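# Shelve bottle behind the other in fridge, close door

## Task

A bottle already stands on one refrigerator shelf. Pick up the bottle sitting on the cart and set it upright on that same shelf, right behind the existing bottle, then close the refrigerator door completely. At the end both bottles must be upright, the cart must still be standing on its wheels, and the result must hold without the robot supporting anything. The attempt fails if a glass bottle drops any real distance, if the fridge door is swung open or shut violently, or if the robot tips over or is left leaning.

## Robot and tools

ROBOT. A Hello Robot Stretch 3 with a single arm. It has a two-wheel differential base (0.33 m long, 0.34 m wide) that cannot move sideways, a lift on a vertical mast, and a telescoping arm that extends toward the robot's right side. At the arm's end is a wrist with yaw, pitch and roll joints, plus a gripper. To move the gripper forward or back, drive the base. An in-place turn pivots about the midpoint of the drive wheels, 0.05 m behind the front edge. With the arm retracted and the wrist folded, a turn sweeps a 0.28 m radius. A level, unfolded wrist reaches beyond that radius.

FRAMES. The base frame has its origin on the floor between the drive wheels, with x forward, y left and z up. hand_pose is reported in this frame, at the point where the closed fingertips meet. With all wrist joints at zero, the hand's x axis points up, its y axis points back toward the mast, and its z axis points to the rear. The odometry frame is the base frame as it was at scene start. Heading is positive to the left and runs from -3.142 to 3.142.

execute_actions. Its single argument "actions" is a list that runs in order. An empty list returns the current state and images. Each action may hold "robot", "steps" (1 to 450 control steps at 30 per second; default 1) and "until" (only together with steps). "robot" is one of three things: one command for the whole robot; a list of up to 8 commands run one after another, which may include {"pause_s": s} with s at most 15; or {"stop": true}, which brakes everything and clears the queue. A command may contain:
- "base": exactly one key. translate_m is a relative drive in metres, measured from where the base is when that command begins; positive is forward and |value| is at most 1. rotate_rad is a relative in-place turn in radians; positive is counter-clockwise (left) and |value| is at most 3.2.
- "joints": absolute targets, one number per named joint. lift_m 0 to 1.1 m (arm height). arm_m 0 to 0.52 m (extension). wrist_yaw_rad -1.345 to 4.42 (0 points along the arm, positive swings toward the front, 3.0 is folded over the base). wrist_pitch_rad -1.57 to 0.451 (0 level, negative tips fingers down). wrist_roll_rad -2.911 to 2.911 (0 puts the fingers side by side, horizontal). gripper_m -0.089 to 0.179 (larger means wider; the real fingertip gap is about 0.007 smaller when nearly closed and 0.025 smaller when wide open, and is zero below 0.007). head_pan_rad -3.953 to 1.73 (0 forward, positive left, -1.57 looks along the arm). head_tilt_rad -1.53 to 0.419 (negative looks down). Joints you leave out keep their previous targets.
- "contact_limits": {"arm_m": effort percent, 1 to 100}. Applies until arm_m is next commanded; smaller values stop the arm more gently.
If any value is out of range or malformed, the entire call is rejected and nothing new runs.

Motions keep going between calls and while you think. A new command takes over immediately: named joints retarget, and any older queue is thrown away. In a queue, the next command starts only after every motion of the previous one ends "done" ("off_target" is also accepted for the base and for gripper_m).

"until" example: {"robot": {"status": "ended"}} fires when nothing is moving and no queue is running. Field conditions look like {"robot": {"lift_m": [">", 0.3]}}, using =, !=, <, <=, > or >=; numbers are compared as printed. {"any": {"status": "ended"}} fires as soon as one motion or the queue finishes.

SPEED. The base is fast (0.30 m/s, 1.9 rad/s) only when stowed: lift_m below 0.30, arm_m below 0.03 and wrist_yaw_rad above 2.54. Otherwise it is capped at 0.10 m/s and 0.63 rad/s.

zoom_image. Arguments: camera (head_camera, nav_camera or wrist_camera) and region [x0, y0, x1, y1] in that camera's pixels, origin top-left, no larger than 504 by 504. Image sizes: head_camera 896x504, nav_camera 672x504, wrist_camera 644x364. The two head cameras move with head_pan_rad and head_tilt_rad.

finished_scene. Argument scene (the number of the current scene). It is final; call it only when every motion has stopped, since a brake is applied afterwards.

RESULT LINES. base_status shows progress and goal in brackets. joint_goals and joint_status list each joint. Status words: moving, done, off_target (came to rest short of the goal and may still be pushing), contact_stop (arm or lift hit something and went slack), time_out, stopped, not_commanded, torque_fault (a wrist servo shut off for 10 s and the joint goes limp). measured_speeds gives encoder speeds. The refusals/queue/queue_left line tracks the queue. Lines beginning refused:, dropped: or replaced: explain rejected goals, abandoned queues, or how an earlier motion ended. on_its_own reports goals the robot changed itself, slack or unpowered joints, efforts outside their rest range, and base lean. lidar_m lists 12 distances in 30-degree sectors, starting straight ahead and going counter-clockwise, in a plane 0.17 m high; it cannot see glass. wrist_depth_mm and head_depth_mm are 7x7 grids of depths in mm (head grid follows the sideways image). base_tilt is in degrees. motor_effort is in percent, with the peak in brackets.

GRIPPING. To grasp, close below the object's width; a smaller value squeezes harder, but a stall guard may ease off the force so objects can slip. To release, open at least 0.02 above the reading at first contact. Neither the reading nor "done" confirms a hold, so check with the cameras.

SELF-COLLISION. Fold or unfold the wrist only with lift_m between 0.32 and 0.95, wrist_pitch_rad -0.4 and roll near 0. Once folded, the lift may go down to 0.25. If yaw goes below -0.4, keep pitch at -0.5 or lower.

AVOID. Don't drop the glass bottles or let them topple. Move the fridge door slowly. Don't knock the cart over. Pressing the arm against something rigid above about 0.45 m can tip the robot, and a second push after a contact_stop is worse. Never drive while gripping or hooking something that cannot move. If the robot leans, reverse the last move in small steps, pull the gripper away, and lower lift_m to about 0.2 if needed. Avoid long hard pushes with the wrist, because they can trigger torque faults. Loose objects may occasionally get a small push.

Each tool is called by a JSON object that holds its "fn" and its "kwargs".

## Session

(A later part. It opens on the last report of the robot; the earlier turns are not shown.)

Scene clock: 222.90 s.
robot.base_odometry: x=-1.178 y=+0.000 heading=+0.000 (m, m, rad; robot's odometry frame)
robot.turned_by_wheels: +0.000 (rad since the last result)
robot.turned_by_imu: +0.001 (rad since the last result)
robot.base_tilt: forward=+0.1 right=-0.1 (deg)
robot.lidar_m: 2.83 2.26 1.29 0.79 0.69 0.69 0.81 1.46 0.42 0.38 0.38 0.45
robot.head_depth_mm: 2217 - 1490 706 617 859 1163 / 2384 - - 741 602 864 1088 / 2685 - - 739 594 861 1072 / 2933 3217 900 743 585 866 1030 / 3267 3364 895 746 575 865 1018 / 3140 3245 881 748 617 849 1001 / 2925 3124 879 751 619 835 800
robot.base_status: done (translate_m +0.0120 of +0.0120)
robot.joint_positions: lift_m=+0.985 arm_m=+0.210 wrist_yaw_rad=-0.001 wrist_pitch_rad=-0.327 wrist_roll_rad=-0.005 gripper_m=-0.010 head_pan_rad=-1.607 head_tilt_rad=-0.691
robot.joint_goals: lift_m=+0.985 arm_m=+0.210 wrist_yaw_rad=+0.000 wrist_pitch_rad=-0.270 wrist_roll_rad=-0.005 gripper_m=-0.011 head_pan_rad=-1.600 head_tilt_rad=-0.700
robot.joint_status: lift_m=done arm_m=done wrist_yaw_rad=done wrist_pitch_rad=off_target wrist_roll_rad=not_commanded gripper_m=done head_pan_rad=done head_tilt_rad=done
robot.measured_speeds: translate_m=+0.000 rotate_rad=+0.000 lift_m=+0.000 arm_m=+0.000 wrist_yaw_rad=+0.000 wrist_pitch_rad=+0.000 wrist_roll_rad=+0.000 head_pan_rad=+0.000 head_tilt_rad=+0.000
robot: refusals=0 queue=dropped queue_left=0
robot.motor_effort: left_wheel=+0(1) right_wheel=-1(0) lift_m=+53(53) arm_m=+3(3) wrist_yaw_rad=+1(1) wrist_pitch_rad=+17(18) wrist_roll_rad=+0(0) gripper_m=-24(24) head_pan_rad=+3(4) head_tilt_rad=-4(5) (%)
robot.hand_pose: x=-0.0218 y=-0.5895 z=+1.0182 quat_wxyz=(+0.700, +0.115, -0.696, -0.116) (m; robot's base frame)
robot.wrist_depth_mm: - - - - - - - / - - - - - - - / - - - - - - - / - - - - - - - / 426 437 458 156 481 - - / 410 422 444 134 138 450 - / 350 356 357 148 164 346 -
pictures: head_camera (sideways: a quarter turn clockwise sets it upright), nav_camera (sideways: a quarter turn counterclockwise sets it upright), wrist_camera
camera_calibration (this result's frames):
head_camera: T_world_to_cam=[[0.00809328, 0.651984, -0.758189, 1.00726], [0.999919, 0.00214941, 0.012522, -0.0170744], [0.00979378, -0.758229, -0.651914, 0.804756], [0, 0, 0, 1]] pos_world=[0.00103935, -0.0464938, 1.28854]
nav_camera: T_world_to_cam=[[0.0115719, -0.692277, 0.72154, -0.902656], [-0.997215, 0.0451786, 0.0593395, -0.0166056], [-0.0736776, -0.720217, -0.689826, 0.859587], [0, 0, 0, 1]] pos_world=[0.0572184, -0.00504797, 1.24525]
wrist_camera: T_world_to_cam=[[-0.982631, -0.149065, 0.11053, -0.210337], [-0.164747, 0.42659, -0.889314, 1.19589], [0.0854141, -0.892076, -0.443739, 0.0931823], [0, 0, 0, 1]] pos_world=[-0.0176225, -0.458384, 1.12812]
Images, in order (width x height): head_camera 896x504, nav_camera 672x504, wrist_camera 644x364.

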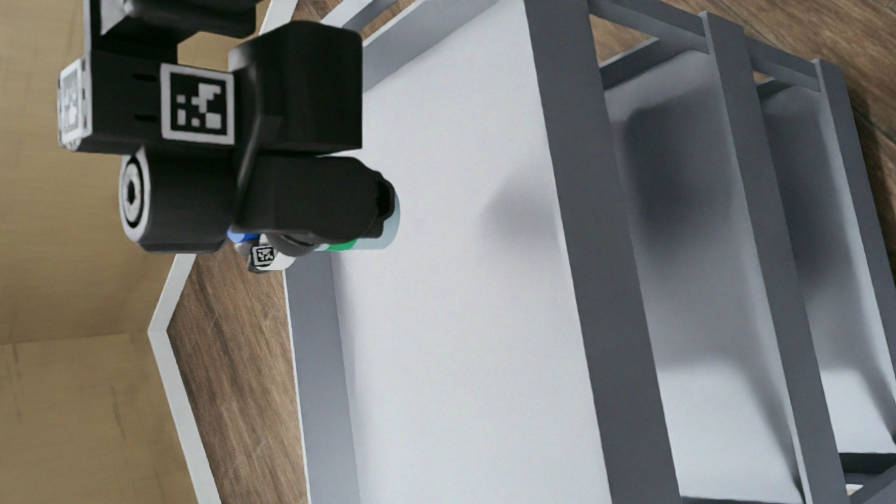

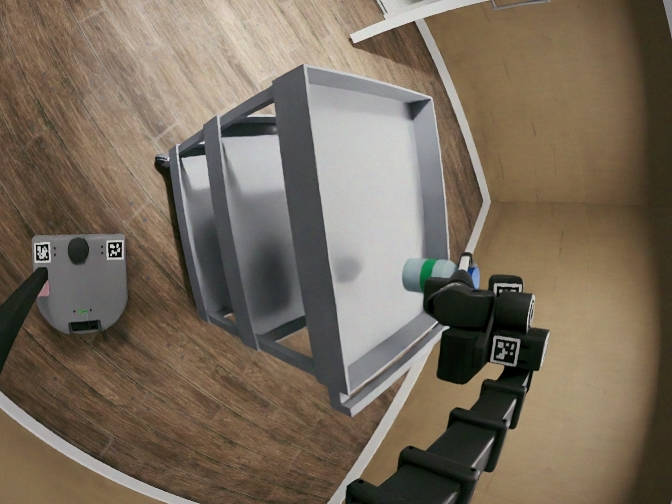

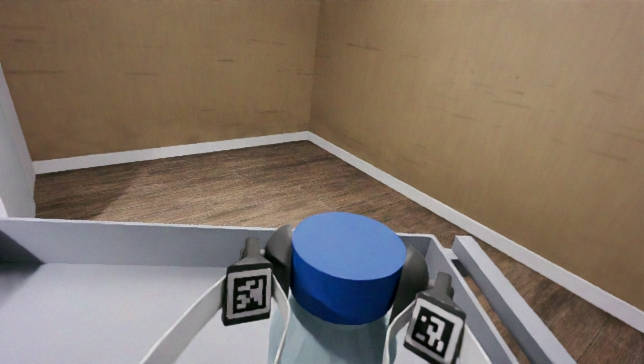

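{"fn": "execute_actions", "kwargs": {"actions": [{"robot":{"joints":{"lift_m":1.0,"arm_m":0.0,"wrist_yaw_rad":1.3,"head_pan_rad":-1.2,"head_tilt_rad":-0.9}},"steps":200,"until":{"robot":{"arm_m":["<",0.015],"wrist_yaw_rad":[">",1.25]}}}]}}

Scene clock: 272.87 s.
robot.base_odometry: x=-1.178 y=+0.000 heading=+0.000 (m, m, rad; robot's odometry frame)
robot.turned_by_wheels: +0.000 (rad since the last result)
robot.turned_by_imu: +0.001 (rad since the last result)
robot.base_tilt: forward=+0.1 right=-0.2 (deg)
robot.lidar_m: 2.83 2.27 1.29 0.79 0.69 0.69 0.81 1.46 0.42 0.38 0.38 0.45
robot.head_depth_mm: 2730 798 701 - 849 1095 1121 / 2757 817 688 - 828 1116 1122 / 2764 827 - - 868 1153 1142 / 2772 848 - - 901 1158 1128 / 2808 822 694 576 905 1193 1127 / 2685 2265 336 360 1342 1258 1131 / 2678 2157 330 1521 1418 1257 1132
robot.base_status: done (translate_m +0.0120 of +0.0120)
robot.joint_positions: lift_m=+1.000 arm_m=+0.013 wrist_yaw_rad=+1.299 wrist_pitch_rad=-0.326 wrist_roll_rad=-0.005 gripper_m=-0.010 head_pan_rad=-1.207 head_tilt_rad=-0.889
robot.joint_goals: lift_m=+1.000 arm_m=+0.000 wrist_yaw_rad=+1.300 wrist_pitch_rad=-0.270 wrist_roll_rad=-0.005 gripper_m=-0.011 head_pan_rad=-1.200 head_tilt_rad=-0.900
robot.joint_status: lift_m=moving arm_m=moving wrist_yaw_rad=moving wrist_pitch_rad=off_target wrist_roll_rad=not_commanded gripper_m=done head_pan_rad=done head_tilt_rad=done
robot.measured_speeds: translate_m=+0.000 rotate_rad=+0.000 lift_m=+0.000 arm_m=-0.063 wrist_yaw_rad=+0.000 wrist_pitch_rad=+0.000 wrist_roll_rad=+0.000 head_pan_rad=+0.000 head_tilt_rad=+0.000
robot: refusals=0 queue=running queue_left=0
robot.motor_effort: left_wheel=+1(1) right_wheel=-2(2) lift_m=+52(56) arm_m=-5(8) wrist_yaw_rad=+3(2) wrist_pitch_rad=+17(17) wrist_roll_rad=+0(0) gripper_m=-24(24) head_pan_rad=+4(40) head_tilt_rad=-6(30) (%)
robot.hand_pose: x=+0.2050 y=-0.2215 z=+1.0334 quat_wxyz=(+0.627, +0.513, -0.484, +0.332) (m; robot's base frame)
robot.wrist_depth_mm: - - - - - - - / - - - - - - - / - - - - - - - / - - - - - - - / - - - 157 - - - / - - - 134 139 464 508 / - - - 148 164 429 448
pictures: head_camera (sideways: a quarter turn clockwise sets it upright), nav_camera (sideways: a quarter turn counterclockwise sets it upright), wrist_camera
camera_calibration (this result's frames):
head_camera: T_world_to_cam=[[-0.294907, 0.730768, -0.615636, 0.823348], [0.921262, 0.388439, 0.0197723, -0.0260295], [0.253586, -0.561332, -0.787782, 0.979969], [0, 0, 0, 1]] pos_world=[0.0182841, -0.0414777, 1.2794]
nav_camera: T_world_to_cam=[[0.32588, -0.752785, 0.571941, -0.709646], [-0.93186, -0.357824, 0.0599882, -0.0178334], [0.159496, -0.552518, -0.818098, 1.02497], [0, 0, 0, 1]] pos_world=[0.0511627, 0.0257209, 1.24547]
wrist_camera: T_world_to_cam=[[-0.118796, -0.986732, 0.110672, -0.297011], [-0.454295, -0.045096, -0.889709, 1.04506], [0.882895, -0.155972, -0.44291, 0.407614], [0, 0, 0, 1]] pos_world=[0.0796007, -0.182366, 1.14321]
Images, in order (width x height): head_camera 896x504, nav_camera 672x504, wrist_camera 644x364.

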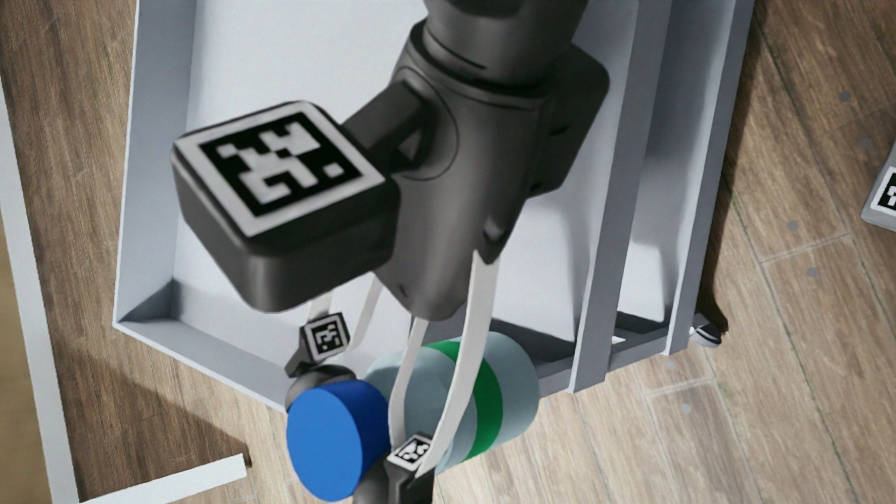

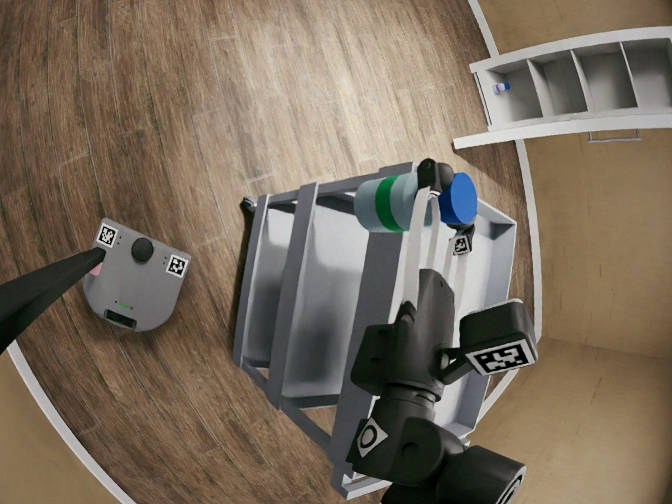

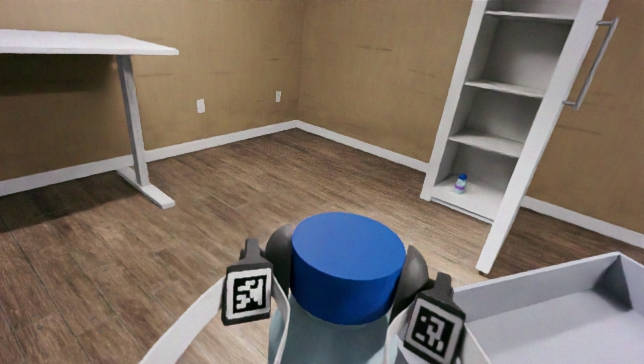

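{"fn": "execute_actions", "kwargs": {"actions": [{"robot":{"joints":{"wrist_yaw_rad":1.6,"lift_m":0.29,"head_pan_rad":-0.9},"base":{"translate_m":0.56}},"steps":200,"until":{"robot":{"lift_m":["<",0.9]}}},{"robot":{"joints":{"wrist_yaw_rad":2.62}},"steps":300,"until":{"robot":{"status":"ended"}}},{"robot":{"base":{"rotate_rad":-0.822},"joints":{"head_pan_rad":0.0,"head_tilt_rad":-0.55}},"steps":200,"until":{"robot":{"status":"ended"}}}]}}

Scene clock: 291.47 s.
robot.base_odometry: x=-0.618 y=+0.000 heading=-0.822 (m, m, rad; robot's odometry frame)
robot.turned_by_wheels: -0.822 (rad since the last result)
robot.turned_by_imu: -0.826 (rad since the last result)
robot.base_tilt: forward=+0.2 right=-0.1 (deg)
robot.lidar_m: 1.51 2.78 1.73 2.07 1.53 1.10 1.06 1.12 1.52 0.39 0.41 1.52
robot.head_depth_mm: 1345 1412 1549 2150 1811 1494 1261 / 1910 1949 2121 2097 1813 1486 1268 / 2189 2427 2619 2309 1813 1495 1270 / 2158 2388 2482 2316 1823 1495 1268 / 2284 2503 2799 2321 1813 1499 1272 / 2310 2518 2802 2341 1825 1494 1274 / 2334 2574 2799 2324 1835 1494 1273
robot.base_status: done (rotate_rad -0.8219 of -0.8220)
robot.joint_positions: lift_m=+0.290 arm_m=+0.000 wrist_yaw_rad=+2.618 wrist_pitch_rad=-0.326 wrist_roll_rad=-0.005 gripper_m=-0.010 head_pan_rad=-0.007 head_tilt_rad=-0.556
robot.joint_goals: lift_m=+0.290 arm_m=+0.000 wrist_yaw_rad=+2.620 wrist_pitch_rad=-0.270 wrist_roll_rad=-0.005 gripper_m=-0.011 head_pan_rad=+0.000 head_tilt_rad=-0.550
robot.joint_status: lift_m=done arm_m=done wrist_yaw_rad=done wrist_pitch_rad=off_target wrist_roll_rad=not_commanded gripper_m=done head_pan_rad=done head_tilt_rad=done
robot.measured_speeds: translate_m=+0.000 rotate_rad=+0.000 lift_m=+0.000 arm_m=+0.000 wrist_yaw_rad=+0.000 wrist_pitch_rad=+0.000 wrist_roll_rad=+0.000 head_pan_rad=+0.000 head_tilt_rad=+0.000
robot: refusals=0 queue=done queue_left=0
robot.motor_effort: left_wheel=+2(9) right_wheel=-2(7) lift_m=+39(54) arm_m=-3(5) wrist_yaw_rad=+1(7) wrist_pitch_rad=+17(17) wrist_roll_rad=+0(0) gripper_m=-24(24) head_pan_rad=+4(58) head_tilt_rad=+4(35) (%)
robot.hand_pose: x=+0.0962 y=+0.0582 z=+0.3238 quat_wxyz=(+0.292, +0.702, -0.068, +0.646) (m; robot's base frame)
robot.wrist_depth_mm: - - - - - - - / - - - - - - - / - - - - - - - / 817 862 920 - - - - / 662 662 719 156 769 817 851 / 535 553 581 134 138 639 665 / - 468 472 148 165 530 549
pictures: head_camera (sideways: a quarter turn clockwise sets it upright), nav_camera (sideways: a quarter turn counterclockwise sets it upright), wrist_camera
camera_calibration (this result's frames):
head_camera: T_world_to_cam=[[-0.544091, -0.011504, -0.838947, 1.11591], [-0.0323427, 0.99945, 0.00727065, -0.00394272], [0.838403, 0.0310897, -0.544164, 0.659528], [0, 0, 0, 1]] pos_world=[0.0540796, -0.00372655, 1.29511]
nav_camera: T_world_to_cam=[[0.588367, 0.0322909, 0.807949, -1.0188], [-0.024275, -0.998047, 0.0575661, -0.0202419], [0.80823, -0.0534829, -0.586434, 0.719715], [0, 0, 0, 1]] pos_world=[0.0172445, 0.0511882, 1.24637]
wrist_camera: T_world_to_cam=[[0.926081, -0.36073, 0.110674, -0.0923578], [-0.0694326, -0.451217, -0.889709, 0.363572], [0.370882, 0.816258, -0.44291, 0.225681], [0, 0, 0, 1]] pos_world=[0.0270734, -0.0534798, 0.433652]
Images, in order (width x height): head_camera 896x504, nav_camera 672x504, wrist_camera 644x364.

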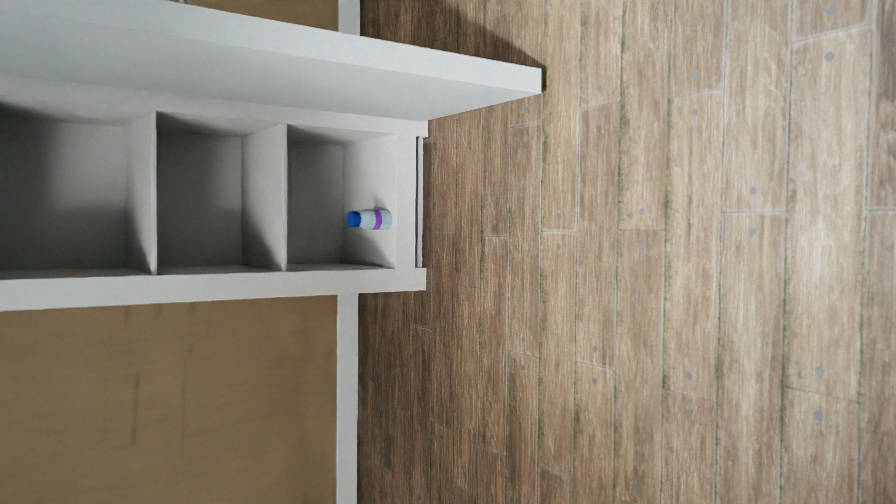

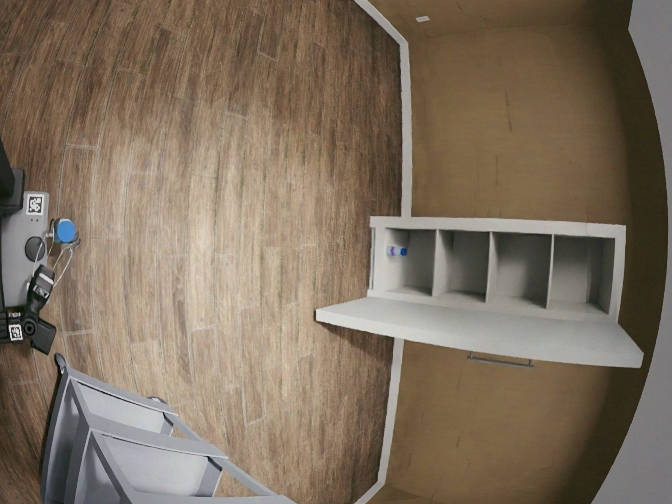

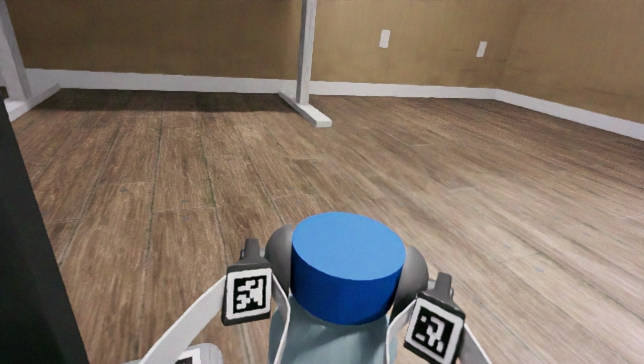

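{"fn": "execute_actions", "kwargs": {"actions": [{"robot":{"base":{"translate_m":1.0},"joints":{"head_tilt_rad":-1.0}},"steps":300,"until":{"robot":{"translate_m":[">",0.625]}}},{"robot":{"base":{"translate_m":1.0}},"steps":300,"until":{"robot":{"status":"ended"}}}]}}

Scene clock: 334.20 s.
robot.base_odometry: x=+0.492 y=-1.195 heading=-0.822 (m, m, rad; robot's odometry frame)
robot.turned_by_wheels: +0.000 (rad since the last result)
robot.turned_by_imu: +0.012 (rad since the last result)
robot.base_tilt: forward=+0.0 right=-0.1 (deg)
robot.lidar_m: 0.52 0.51 1.51 2.07 2.16 2.73 1.57 1.33 0.38 0.37 0.39 0.53
robot.head_depth_mm: 639 583 980 911 1212 1193 1105 / 643 585 986 916 1259 1207 1108 / 645 587 987 1119 1257 1209 1121 / 650 590 989 1281 1262 1216 1094 / 651 594 940 923 1246 1218 1127 / 543 569 667 955 1350 1223 1117 / 456 542 1511 1507 1352 1221 1123
robot.base_status: done (translate_m +1.0000 of +1.0000)
robot.joint_positions: lift_m=+0.290 arm_m=+0.000 wrist_yaw_rad=+2.619 wrist_pitch_rad=-0.326 wrist_roll_rad=-0.005 gripper_m=-0.010 head_pan_rad=-0.007 head_tilt_rad=-0.988
robot.joint_goals: lift_m=+0.290 arm_m=+0.000 wrist_yaw_rad=+2.620 wrist_pitch_rad=-0.270 wrist_roll_rad=-0.005 gripper_m=-0.011 head_pan_rad=+0.000 head_tilt_rad=-1.000
robot.joint_status: lift_m=done arm_m=done wrist_yaw_rad=done wrist_pitch_rad=off_target wrist_roll_rad=not_commanded gripper_m=done head_pan_rad=done head_tilt_rad=done
robot.measured_speeds: translate_m=+0.000 rotate_rad=+0.000 lift_m=+0.000 arm_m=+0.000 wrist_yaw_rad=+0.000 wrist_pitch_rad=+0.000 wrist_roll_rad=+0.000 head_pan_rad=+0.000 head_tilt_rad=+0.000
robot: refusals=0 queue=done queue_left=0
robot.motor_effort: left_wheel=+2(9) right_wheel=-1(4) lift_m=+39(39) arm_m=-3(3) wrist_yaw_rad=+1(1) wrist_pitch_rad=+17(17) wrist_roll_rad=+1(0) gripper_m=-24(24) head_pan_rad=+5(5) head_tilt_rad=-7(40) (%)
robot.hand_pose: x=+0.0961 y=+0.0583 z=+0.3238 quat_wxyz=(+0.292, +0.702, -0.068, +0.646) (m; robot's base frame)
robot.wrist_depth_mm: - - - - - - 804 / - - - - - - 382 / - - - - - - 389 / 815 862 914 - - - 401 / 652 662 716 156 770 723 444 / 537 545 587 134 138 518 467 / - 467 477 147 165 510 415
pictures: head_camera (sideways: a quarter turn clockwise sets it upright), nav_camera (sideways: a quarter turn counterclockwise sets it upright), wrist_camera
camera_calibration (this result's frames):
head_camera: T_world_to_cam=[[-0.845268, -0.00969568, -0.534255, 0.720681], [-0.026099, 0.999391, 0.0231554, -0.0246523], [0.533705, 0.0335161, -0.845006, 1.05265], [0, 0, 0, 1]] pos_world=[0.0467181, -0.003656, 1.2751]
nav_camera: T_world_to_cam=[[0.872511, 0.0306171, 0.487635, -0.603154], [0.00181438, -0.998231, 0.0594294, -0.0227935], [0.488591, -0.050968, -0.871023, 1.09175], [0, 0, 0, 1]] pos_world=[-0.00712125, 0.051358, 1.24641]
wrist_camera: T_world_to_cam=[[0.926257, -0.360276, 0.110674, -0.0922882], [-0.0692117, -0.451251, -0.889709, 0.363572], [0.370483, 0.816439, -0.44291, 0.225699], [0, 0, 0, 1]] pos_world=[0.0270285, -0.0534561, 0.433652]
Images, in order (width x height): head_camera 896x504, nav_camera 672x504, wrist_camera 644x364.

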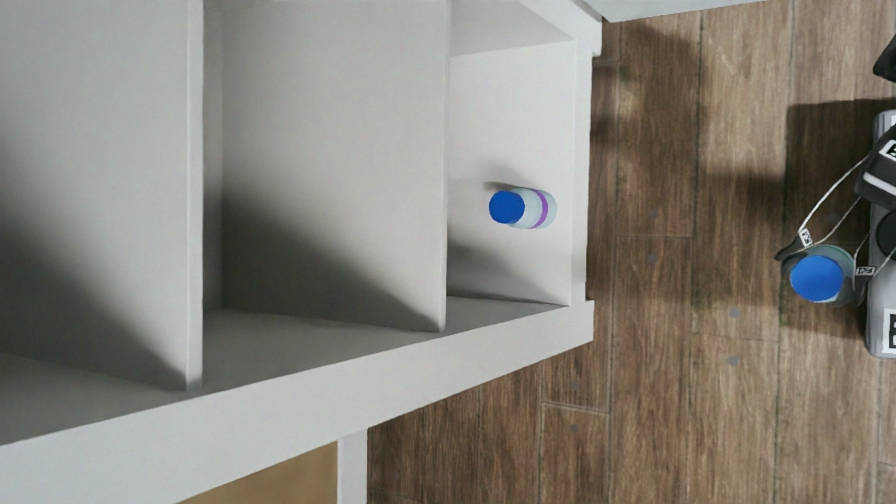

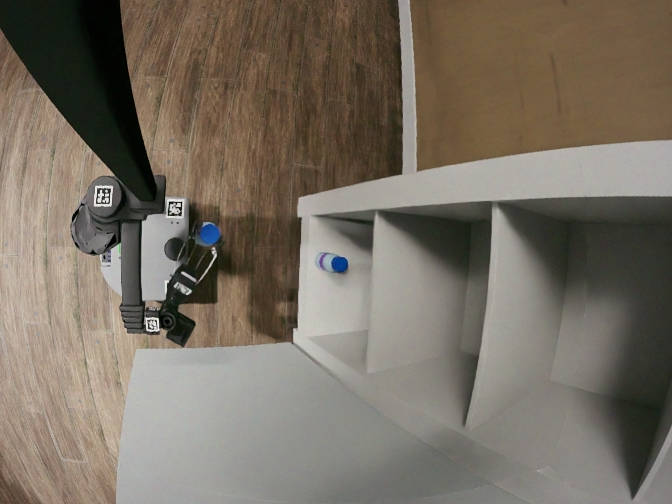

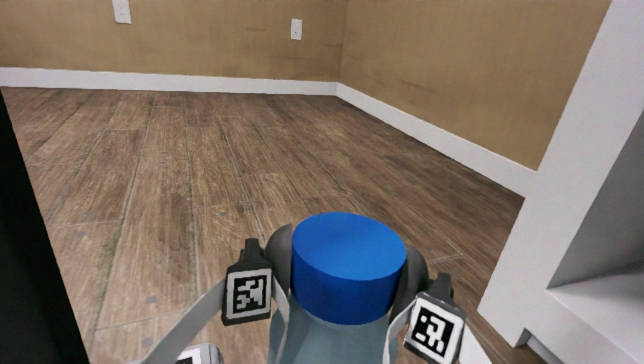

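{"fn": "execute_actions", "kwargs": {"actions": [{"robot":{"base":{"rotate_rad":1.552},"joints":{"head_pan_rad":-1.6,"head_tilt_rad":-1.0}},"steps":200,"until":{"robot":{"base_status":["!=","moving"]}}},{"robot":{"base":{"translate_m":-0.03},"joints":{"wrist_yaw_rad":0.0}},"steps":200,"until":{"robot":{"status":"ended"}}}]}}

Scene clock: 391.60 s.
robot.base_odometry: x=+0.470 y=-1.215 heading=+0.730 (m, m, rad; robot's odometry frame)
robot.turned_by_wheels: +1.552 (rad since the last result)
robot.turned_by_imu: +1.571 (rad since the last result)
robot.base_tilt: forward=+0.2 right=-0.1 (deg)
robot.lidar_m: 2.11 1.89 2.75 1.57 1.47 0.36 0.34 0.35 0.48 0.52 0.52 1.46
robot.head_depth_mm: 638 867 945 939 1117 1174 1104 / 642 586 981 1273 1252 1221 - / 645 589 984 1276 1250 1232 - / 649 590 992 1123 1241 1216 1112 / 651 593 992 1011 1269 1217 1113 / 652 595 746 901 1323 1217 1117 / 524 556 666 1485 1355 1224 1120
robot.base_status: done (translate_m -0.0300 of -0.0300)
robot.joint_positions: lift_m=+0.290 arm_m=+0.000 wrist_yaw_rad=+0.002 wrist_pitch_rad=-0.326 wrist_roll_rad=-0.005 gripper_m=-0.010 head_pan_rad=-1.593 head_tilt_rad=-0.988
robot.joint_goals: lift_m=+0.290 arm_m=+0.000 wrist_yaw_rad=+0.000 wrist_pitch_rad=-0.270 wrist_roll_rad=-0.005 gripper_m=-0.011 head_pan_rad=-1.600 head_tilt_rad=-1.000
robot.joint_status: lift_m=done arm_m=done wrist_yaw_rad=done wrist_pitch_rad=off_target wrist_roll_rad=not_commanded gripper_m=done head_pan_rad=done head_tilt_rad=done
robot.measured_speeds: translate_m=+0.000 rotate_rad=+0.000 lift_m=+0.000 arm_m=+0.000 wrist_yaw_rad=+0.000 wrist_pitch_rad=+0.000 wrist_roll_rad=+0.000 head_pan_rad=+0.000 head_tilt_rad=+0.000
robot: refusals=0 queue=done queue_left=0
robot.motor_effort: left_wheel=-1(8) right_wheel=+1(9) lift_m=+39(40) arm_m=-3(3) wrist_yaw_rad=-1(1) wrist_pitch_rad=+17(17) wrist_roll_rad=+0(0) gripper_m=-24(24) head_pan_rad=-5(56) head_tilt_rad=-7(7) (%)
robot.hand_pose: x=-0.0211 y=-0.3803 z=+0.3239 quat_wxyz=(+0.700, +0.116, -0.695, -0.114) (m; robot's base frame)
robot.wrist_depth_mm: 235 276 462 602 582 557 372 / 254 285 490 638 625 578 361 / 275 297 520 681 657 544 351 / 306 305 558 701 685 519 339 / 589 324 494 156 545 502 331 / 517 354 418 134 139 439 324 / 447 376 360 148 165 380 312
pictures: head_camera (sideways: a quarter turn clockwise sets it upright), nav_camera (sideways: a quarter turn counterclockwise sets it upright), wrist_camera
camera_calibration (this result's frames):
head_camera: T_world_to_cam=[[0.00374416, 0.845316, -0.534254, 0.715501], [0.99968, 0.0102068, 0.0231554, -0.0309096], [0.0250267, -0.53417, -0.845007, 1.05576], [0, 0, 0, 1]] pos_world=[0.00179871, -0.0405548, 1.2751]
nav_camera: T_world_to_cam=[[0.0167414, -0.872888, 0.487634, -0.597932], [-0.998134, 0.0140563, 0.0594294, -0.0166938], [-0.0587295, -0.487718, -0.871023, 1.09509], [0, 0, 0, 1]] pos_world=[0.0576617, 0.0124031, 1.24641]
wrist_camera: T_world_to_cam=[[-0.982136, -0.152141, 0.110737, -0.102886], [-0.166146, 0.424826, -0.889898, 0.488866], [0.0883456, -0.892399, -0.442515, -0.0287825], [0, 0, 0, 1]] pos_world=[-0.0172816, -0.249022, 0.433697]
Images, in order (width x height): head_camera 896x504, nav_camera 672x504, wrist_camera 644x364.

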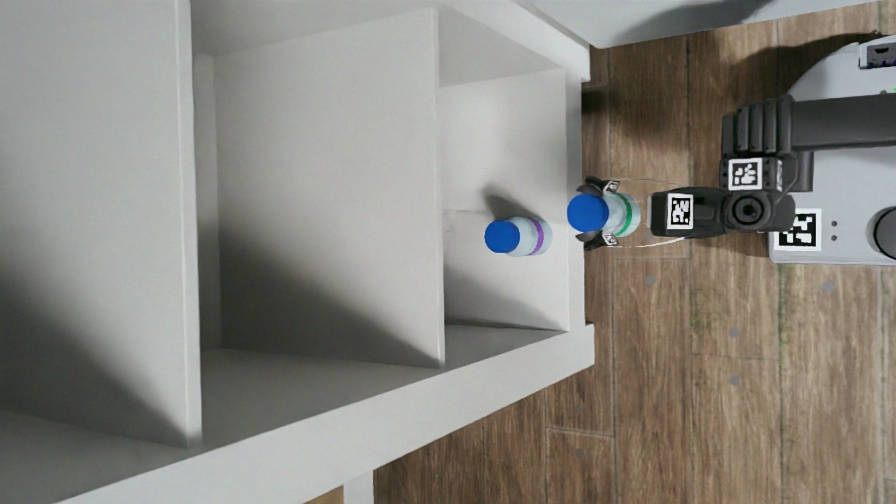

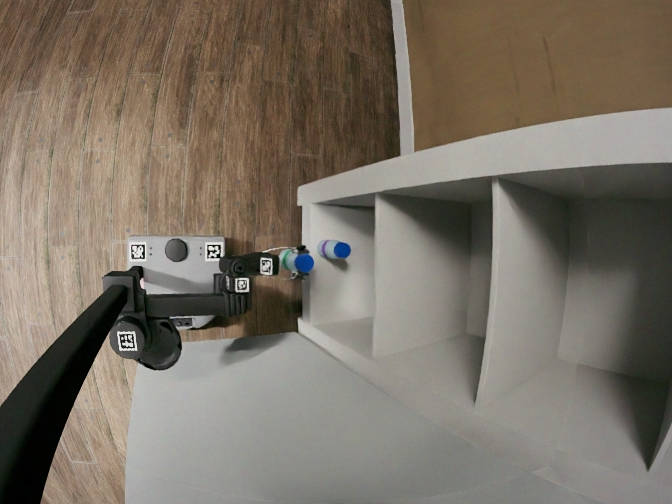

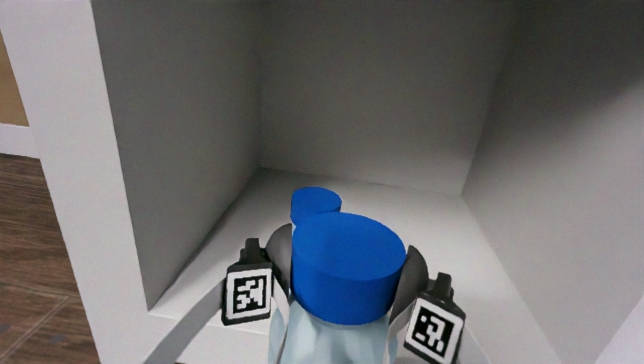

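{"fn": "zoom_image", "kwargs": {"camera": "head_camera", "region": [430, 40, 780, 380]}}

Region (430, 40, 780, 380) of head_camera's 896x504 image, scaled by 1.440, with more detail than that image has; it fills the top 490 rows of this view, and the rest is white.

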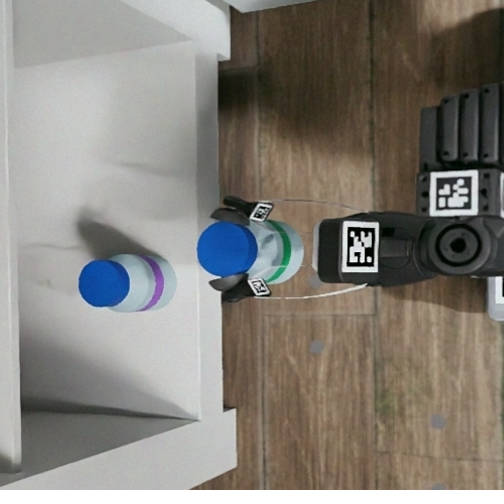

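{"fn": "zoom_image", "kwargs": {"camera": "head_camera", "region": [736, 10, 896, 290]}}

{"fn": "zoom_image", "kwargs": {"camera": "wrist_camera", "region": [140, 100, 640, 364]}}

Region (736, 10, 896, 290) of head_camera's 896x504 image, scaled by 1.800, with more detail than that image has; it fills the left 288 columns of this view, and the rest is white.

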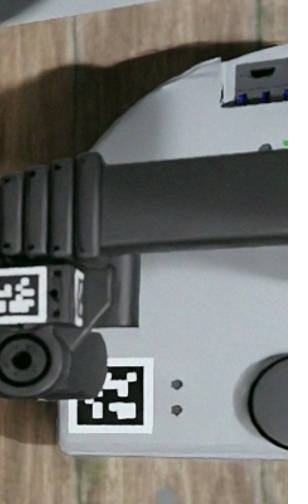

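Region (140, 100, 640, 364) of wrist_camera's 644x364 image, scaled by 1.008; it fills the top 266 rows of this view, and the rest is white.

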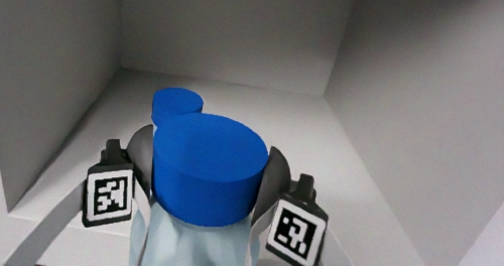

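{"fn": "execute_actions", "kwargs": {"actions": [{"robot":{"joints":{"wrist_yaw_rad":-0.35}},"steps":100,"until":{"robot":{"wrist_yaw_rad":["<",-0.25]}}},{"robot":{"joints":{"arm_m":0.275},"contact_limits":{"arm_m":25}},"steps":200,"until":{"robot":{"status":"ended"}}}]}}

Scene clock: 457.97 s.
robot.base_odometry: x=+0.470 y=-1.215 heading=+0.730 (m, m, rad; robot's odometry frame)
robot.turned_by_wheels: +0.000 (rad since the last result)
robot.turned_by_imu: +0.002 (rad since the last result)
robot.base_tilt: forward=+0.1 right=+0.0 (deg)
robot.lidar_m: 2.10 1.90 2.75 1.57 1.48 0.36 0.34 0.35 0.47 0.52 0.52 1.46
robot.head_depth_mm: 638 867 944 939 1112 1173 1106 / 642 585 980 1272 1256 1209 - / 645 587 988 915 1297 1214 - / 648 590 988 1131 1259 1210 1115 / 651 593 994 1010 1263 1217 1115 / 653 596 747 899 1325 1222 1120 / 524 556 667 1478 1348 1228 1119
robot.base_status: done (translate_m -0.0300 of -0.0300)
robot.joint_positions: lift_m=+0.290 arm_m=+0.275 wrist_yaw_rad=-0.349 wrist_pitch_rad=-0.326 wrist_roll_rad=-0.005 gripper_m=-0.010 head_pan_rad=-1.593 head_tilt_rad=-0.988
robot.joint_goals: lift_m=+0.290 arm_m=+0.275 wrist_yaw_rad=-0.350 wrist_pitch_rad=-0.270 wrist_roll_rad=-0.005 gripper_m=-0.011 head_pan_rad=-1.600 head_tilt_rad=-1.000
robot.joint_status: lift_m=done arm_m=done wrist_yaw_rad=done wrist_pitch_rad=off_target wrist_roll_rad=not_commanded gripper_m=done head_pan_rad=done head_tilt_rad=done
robot.measured_speeds: translate_m=+0.000 rotate_rad=+0.000 lift_m=+0.000 arm_m=+0.000 wrist_yaw_rad=+0.000 wrist_pitch_rad=+0.000 wrist_roll_rad=+0.000 head_pan_rad=+0.000 head_tilt_rad=+0.000
robot: refusals=0 queue=done queue_left=0
robot.motor_effort: left_wheel=-1(0) right_wheel=+1(1) lift_m=+39(39) arm_m=+3(1) wrist_yaw_rad=-1(3) wrist_pitch_rad=+17(17) wrist_roll_rad=+1(0) gripper_m=-23(24) head_pan_rad=-6(5) head_tilt_rad=-7(8) (%)
robot.contact_limits: arm_m 25 (drawing in: default 18, maximum 30; extending or still: default 25, maximum 41)
robot.hand_pose: x=-0.1019 y=-0.6404 z=+0.3239 quat_wxyz=(+0.669, -0.007, -0.705, -0.234) (m; robot's base frame)
robot.wrist_depth_mm: 319 331 350 375 387 279 210 / 335 354 377 404 407 283 210 / 355 376 401 427 423 281 209 / 379 403 429 461 426 281 211 / 403 433 459 157 372 281 211 / 371 384 414 134 138 283 211 / 318 330 332 147 165 272 212
pictures: head_camera (sideways: a quarter turn clockwise sets it upright), nav_camera (sideways: a quarter turn counterclockwise sets it upright), wrist_camera
camera_calibration (this result's frames):
head_camera: T_world_to_cam=[[0.00374406, 0.845316, -0.534254, 0.7155], [0.99968, 0.0102069, 0.0231554, -0.0309096], [0.0250267, -0.53417, -0.845007, 1.05576], [0, 0, 0, 1]] pos_world=[0.00179872, -0.0405548, 1.2751]
nav_camera: T_world_to_cam=[[0.0167415, -0.872888, 0.487633, -0.597932], [-0.998134, 0.0140561, 0.0594294, -0.0166938], [-0.0587294, -0.487718, -0.871023, 1.09509], [0, 0, 0, 1]] pos_world=[0.0576617, 0.0124032, 1.24641]
wrist_camera: T_world_to_cam=[[-0.974612, 0.1946, 0.110737, 0.00103279], [-0.0100527, 0.456049, -0.889898, 0.621837], [-0.223675, -0.868418, -0.442515, -0.270182], [0, 0, 0, 1]] pos_world=[-0.0531754, -0.51842, 0.433697]
Images, in order (width x height): head_camera 896x504, nav_camera 672x504, wrist_camera 644x364.

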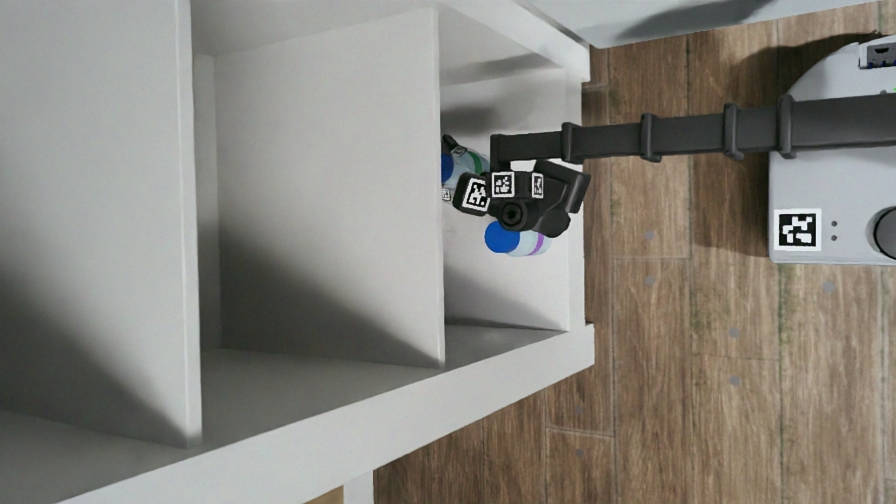

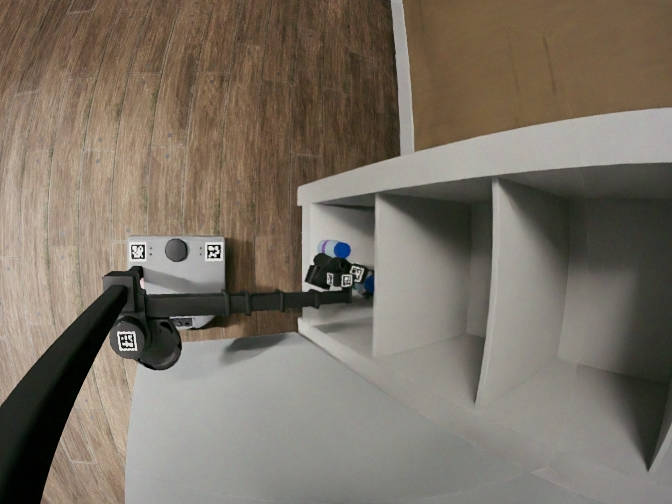

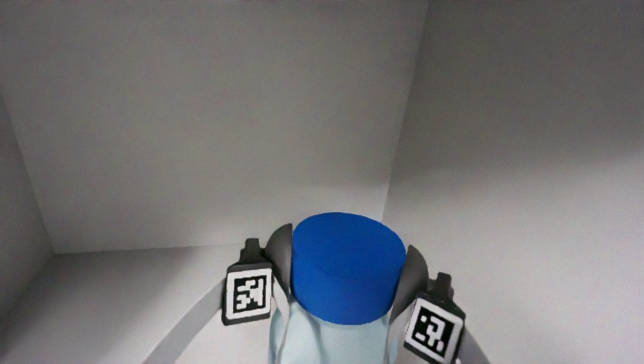

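{"fn": "zoom_image", "kwargs": {"camera": "head_camera", "region": [420, 110, 620, 300]}}

Region (420, 110, 620, 300) of head_camera's 896x504 image, scaled by 2.520, with more detail than that image has; it fills the top 479 rows of this view, and the rest is white.

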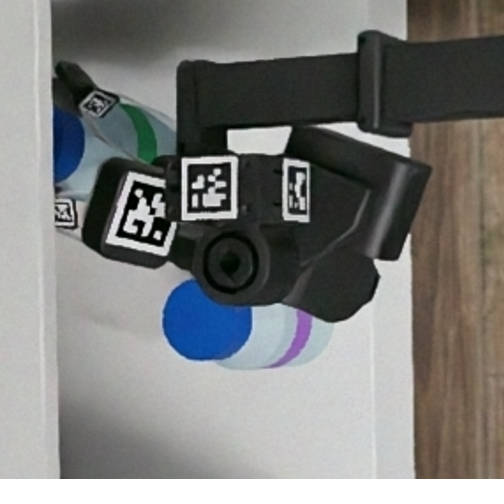

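{"fn": "execute_actions", "kwargs": {"actions": [{"robot":{"joints":{"wrist_yaw_rad":0.0},"base":{"translate_m":0.039}},"steps":150,"until":{"robot":{"status":"ended"}}},{"robot":{"joints":{"lift_m":0.235}},"steps":150,"until":{"robot":{"status":"ended"}}}]}}

Scene clock: 474.97 s.
robot.base_odometry: x=+0.499 y=-1.189 heading=+0.730 (m, m, rad; robot's odometry frame)
robot.turned_by_wheels: +0.000 (rad since the last result)
robot.turned_by_imu: +0.001 (rad since the last result)
robot.base_tilt: forward=+0.2 right=+0.0 (deg)
robot.lidar_m: 2.06 1.86 2.74 2.68 1.52 0.40 0.38 0.39 0.53 0.52 0.51 1.45
robot.head_depth_mm: 639 976 978 1001 1232 1195 1115 / 642 585 982 1275 1252 1210 - / 645 587 985 1148 1297 1208 - / 648 590 991 1152 1271 1218 1113 / 653 593 954 922 1244 1217 1115 / 594 571 687 905 1350 1222 1115 / 463 539 1430 1512 1349 1227 1122
robot.base_status: done (translate_m +0.0390 of +0.0390)
robot.joint_positions: lift_m=+0.235 arm_m=+0.275 wrist_yaw_rad=-0.001 wrist_pitch_rad=-0.326 wrist_roll_rad=-0.005 gripper_m=-0.010 head_pan_rad=-1.593 head_tilt_rad=-0.988
robot.joint_goals: lift_m=+0.235 arm_m=+0.275 wrist_yaw_rad=+0.000 wrist_pitch_rad=-0.270 wrist_roll_rad=-0.005 gripper_m=-0.011 head_pan_rad=-1.600 head_tilt_rad=-1.000
robot.joint_status: lift_m=done arm_m=done wrist_yaw_rad=done wrist_pitch_rad=off_target wrist_roll_rad=not_commanded gripper_m=done head_pan_rad=done head_tilt_rad=done
robot.measured_speeds: translate_m=+0.000 rotate_rad=+0.000 lift_m=+0.000 arm_m=+0.000 wrist_yaw_rad=+0.000 wrist_pitch_rad=+0.000 wrist_roll_rad=+0.000 head_pan_rad=+0.000 head_tilt_rad=+0.000
robot: refusals=0 queue=done queue_left=0
robot.motor_effort: left_wheel=+0(4) right_wheel=+1(6) lift_m=+40(40) arm_m=+3(3) wrist_yaw_rad=+1(6) wrist_pitch_rad=+17(17) wrist_roll_rad=+0(1) gripper_m=-24(24) head_pan_rad=-5(5) head_tilt_rad=-7(7) (%)
robot.contact_limits: arm_m 25 (drawing in: default 18, maximum 30; extending or still: default 25, maximum 41)
robot.hand_pose: x=-0.0218 y=-0.6546 z=+0.2689 quat_wxyz=(+0.700, +0.115, -0.696, -0.115) (m; robot's base frame)
robot.wrist_depth_mm: 175 231 363 358 346 340 332 / 180 239 384 379 369 357 349 / 184 248 405 409 394 383 372 / 189 257 441 442 425 410 376 / 191 267 402 156 439 439 368 / 195 277 341 134 138 374 358 / 201 262 269 148 165 311 315
pictures: head_camera (sideways: a quarter turn clockwise sets it upright), nav_camera (sideways: a quarter turn counterclockwise sets it upright), wrist_camera
camera_calibration (this result's frames):
head_camera: T_world_to_cam=[[0.00374406, 0.845316, -0.534254, 0.7155], [0.99968, 0.0102069, 0.0231554, -0.0309096], [0.0250267, -0.53417, -0.845007, 1.05576], [0, 0, 0, 1]] pos_world=[0.00179872, -0.0405548, 1.2751]
nav_camera: T_world_to_cam=[[0.0167415, -0.872888, 0.487633, -0.597932], [-0.998134, 0.0140561, 0.0594294, -0.0166938], [-0.0587294, -0.487718, -0.871023, 1.09509], [0, 0, 0, 1]] pos_world=[0.0576617, 0.0124032, 1.24641]
wrist_camera: T_world_to_cam=[[-0.98262, -0.148979, 0.110735, -0.137211], [-0.164778, 0.425376, -0.88989, 0.556707], [0.0854713, -0.89267, -0.442532, -0.298083], [0, 0, 0, 1]] pos_world=[-0.0176157, -0.523341, 0.37869]
Images, in order (width x height): head_camera 896x504, nav_camera 672x504, wrist_camera 644x364.

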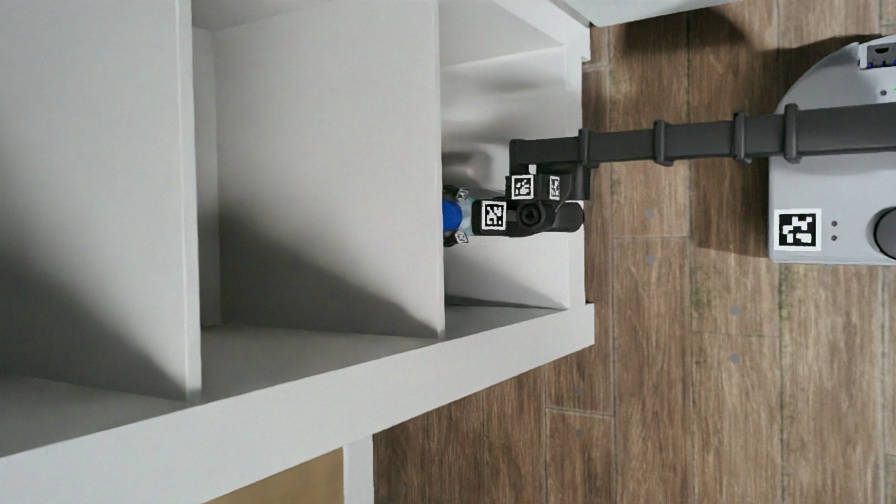

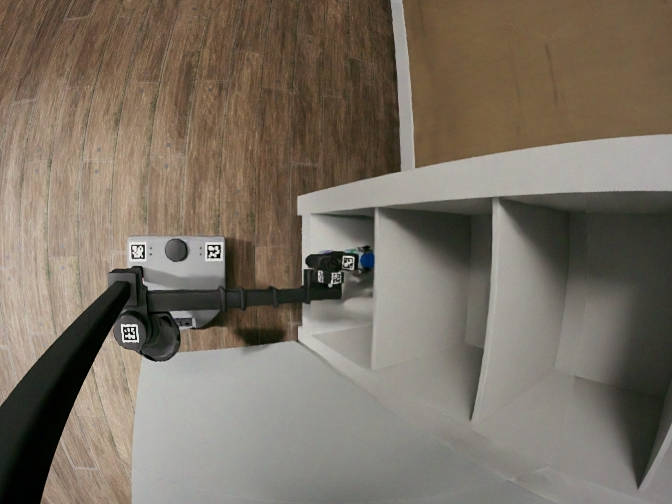

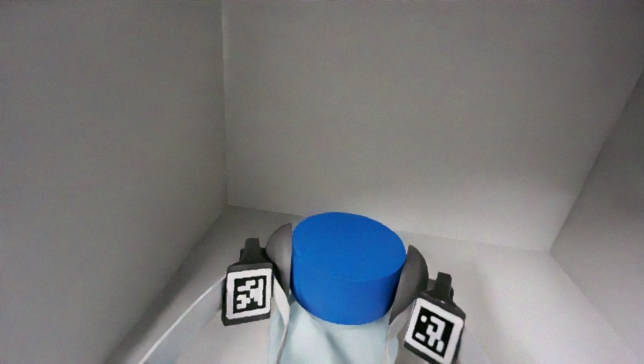

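{"fn": "execute_actions", "kwargs": {"actions": [{"robot":{"joints":{"lift_m":0.221}},"steps":60,"until":{"robot":{"status":"ended"}}}]}}

Scene clock: 483.87 s.
robot.base_odometry: x=+0.499 y=-1.189 heading=+0.730 (m, m, rad; robot's odometry frame)
robot.turned_by_wheels: +0.000 (rad since the last result)
robot.turned_by_imu: +0.001 (rad since the last result)
robot.base_tilt: forward=+0.0 right=-0.1 (deg)
robot.lidar_m: 2.06 1.87 2.74 2.68 1.52 0.40 0.38 0.39 0.53 0.52 0.51 1.46
robot.head_depth_mm: 638 981 980 1000 1234 1187 1114 / 641 584 983 1268 1253 1207 - / 645 587 986 1172 1297 1216 - / 648 590 990 1167 1272 1214 1113 / 650 592 956 923 1246 1217 1114 / 594 570 687 903 1350 1219 1117 / 461 539 1430 1509 1354 1225 1120
robot.base_status: done (translate_m +0.0390 of +0.0390)
robot.joint_positions: lift_m=+0.221 arm_m=+0.275 wrist_yaw_rad=-0.001 wrist_pitch_rad=-0.326 wrist_roll_rad=-0.005 gripper_m=-0.010 head_pan_rad=-1.593 head_tilt_rad=-0.988
robot.joint_goals: lift_m=+0.221 arm_m=+0.275 wrist_yaw_rad=+0.000 wrist_pitch_rad=-0.270 wrist_roll_rad=-0.005 gripper_m=-0.011 head_pan_rad=-1.600 head_tilt_rad=-1.000
robot.joint_status: lift_m=done arm_m=done wrist_yaw_rad=done wrist_pitch_rad=off_target wrist_roll_rad=not_commanded gripper_m=done head_pan_rad=done head_tilt_rad=done
robot.measured_speeds: translate_m=+0.000 rotate_rad=+0.000 lift_m=+0.000 arm_m=+0.000 wrist_yaw_rad=+0.000 wrist_pitch_rad=+0.000 wrist_roll_rad=+0.000 head_pan_rad=+0.000 head_tilt_rad=+0.000
robot: refusals=0 queue=done queue_left=0
robot.motor_effort: left_wheel=-1(1) right_wheel=+1(1) lift_m=+40(40) arm_m=+3(3) wrist_yaw_rad=+1(1) wrist_pitch_rad=+17(17) wrist_roll_rad=+0(0) gripper_m=-24(24) head_pan_rad=-5(5) head_tilt_rad=-7(7) (%)
robot.contact_limits: arm_m 25 (drawing in: default 18, maximum 30; extending or still: default 25, maximum 41)
robot.hand_pose: x=-0.0218 y=-0.6546 z=+0.2549 quat_wxyz=(+0.700, +0.115, -0.696, -0.115) (m; robot's base frame)
robot.wrist_depth_mm: 176 231 360 359 346 340 330 / 178 239 379 381 367 360 348 / 184 247 409 409 398 382 368 / 189 256 439 441 426 409 379 / 191 266 386 156 422 429 365 / 194 276 324 134 138 353 344 / 201 251 255 148 165 296 304
pictures: head_camera (sideways: a quarter turn clockwise sets it upright), nav_camera (sideways: a quarter turn counterclockwise sets it upright), wrist_camera
camera_calibration (this result's frames):
head_camera: T_world_to_cam=[[0.00374386, 0.845316, -0.534254, 0.715501], [0.99968, 0.0102071, 0.0231554, -0.0309096], [0.0250269, -0.53417, -0.845007, 1.05576], [0, 0, 0, 1]] pos_world=[0.00179873, -0.0405548, 1.2751]
nav_camera: T_world_to_cam=[[0.0167418, -0.872888, 0.487633, -0.597932], [-0.998134, 0.0140559, 0.0594294, -0.0166938], [-0.0587293, -0.487718, -0.871023, 1.09509], [0, 0, 0, 1]] pos_world=[0.0576617, 0.0124032, 1.24641]
wrist_camera: T_world_to_cam=[[-0.982621, -0.148983, 0.110729, -0.135659], [-0.164777, 0.425411, -0.889873, 0.54425], [0.0854712, -0.892653, -0.442566, -0.304263], [0, 0, 0, 1]] pos_world=[-0.0176157, -0.523342, 0.364678]
Images, in order (width x height): head_camera 896x504, nav_camera 672x504, wrist_camera 644x364.

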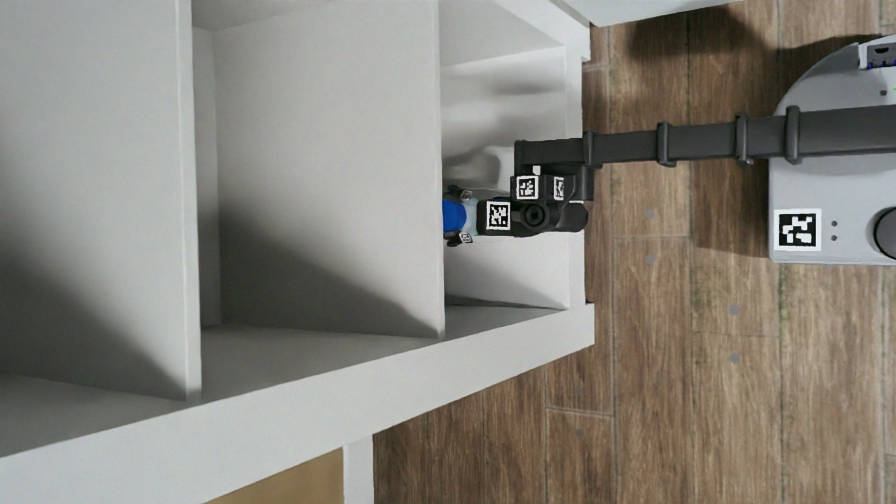

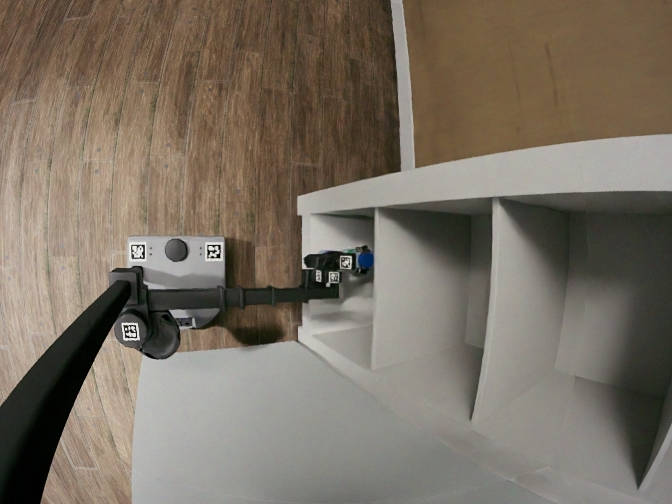

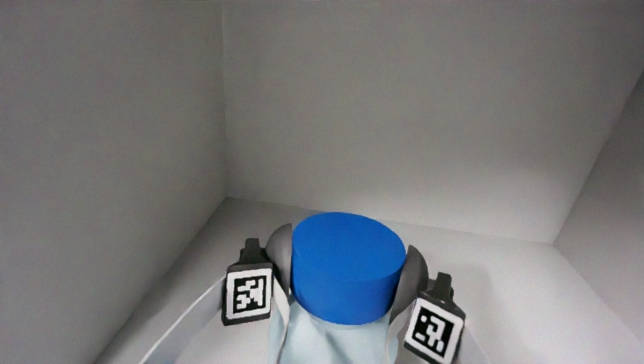

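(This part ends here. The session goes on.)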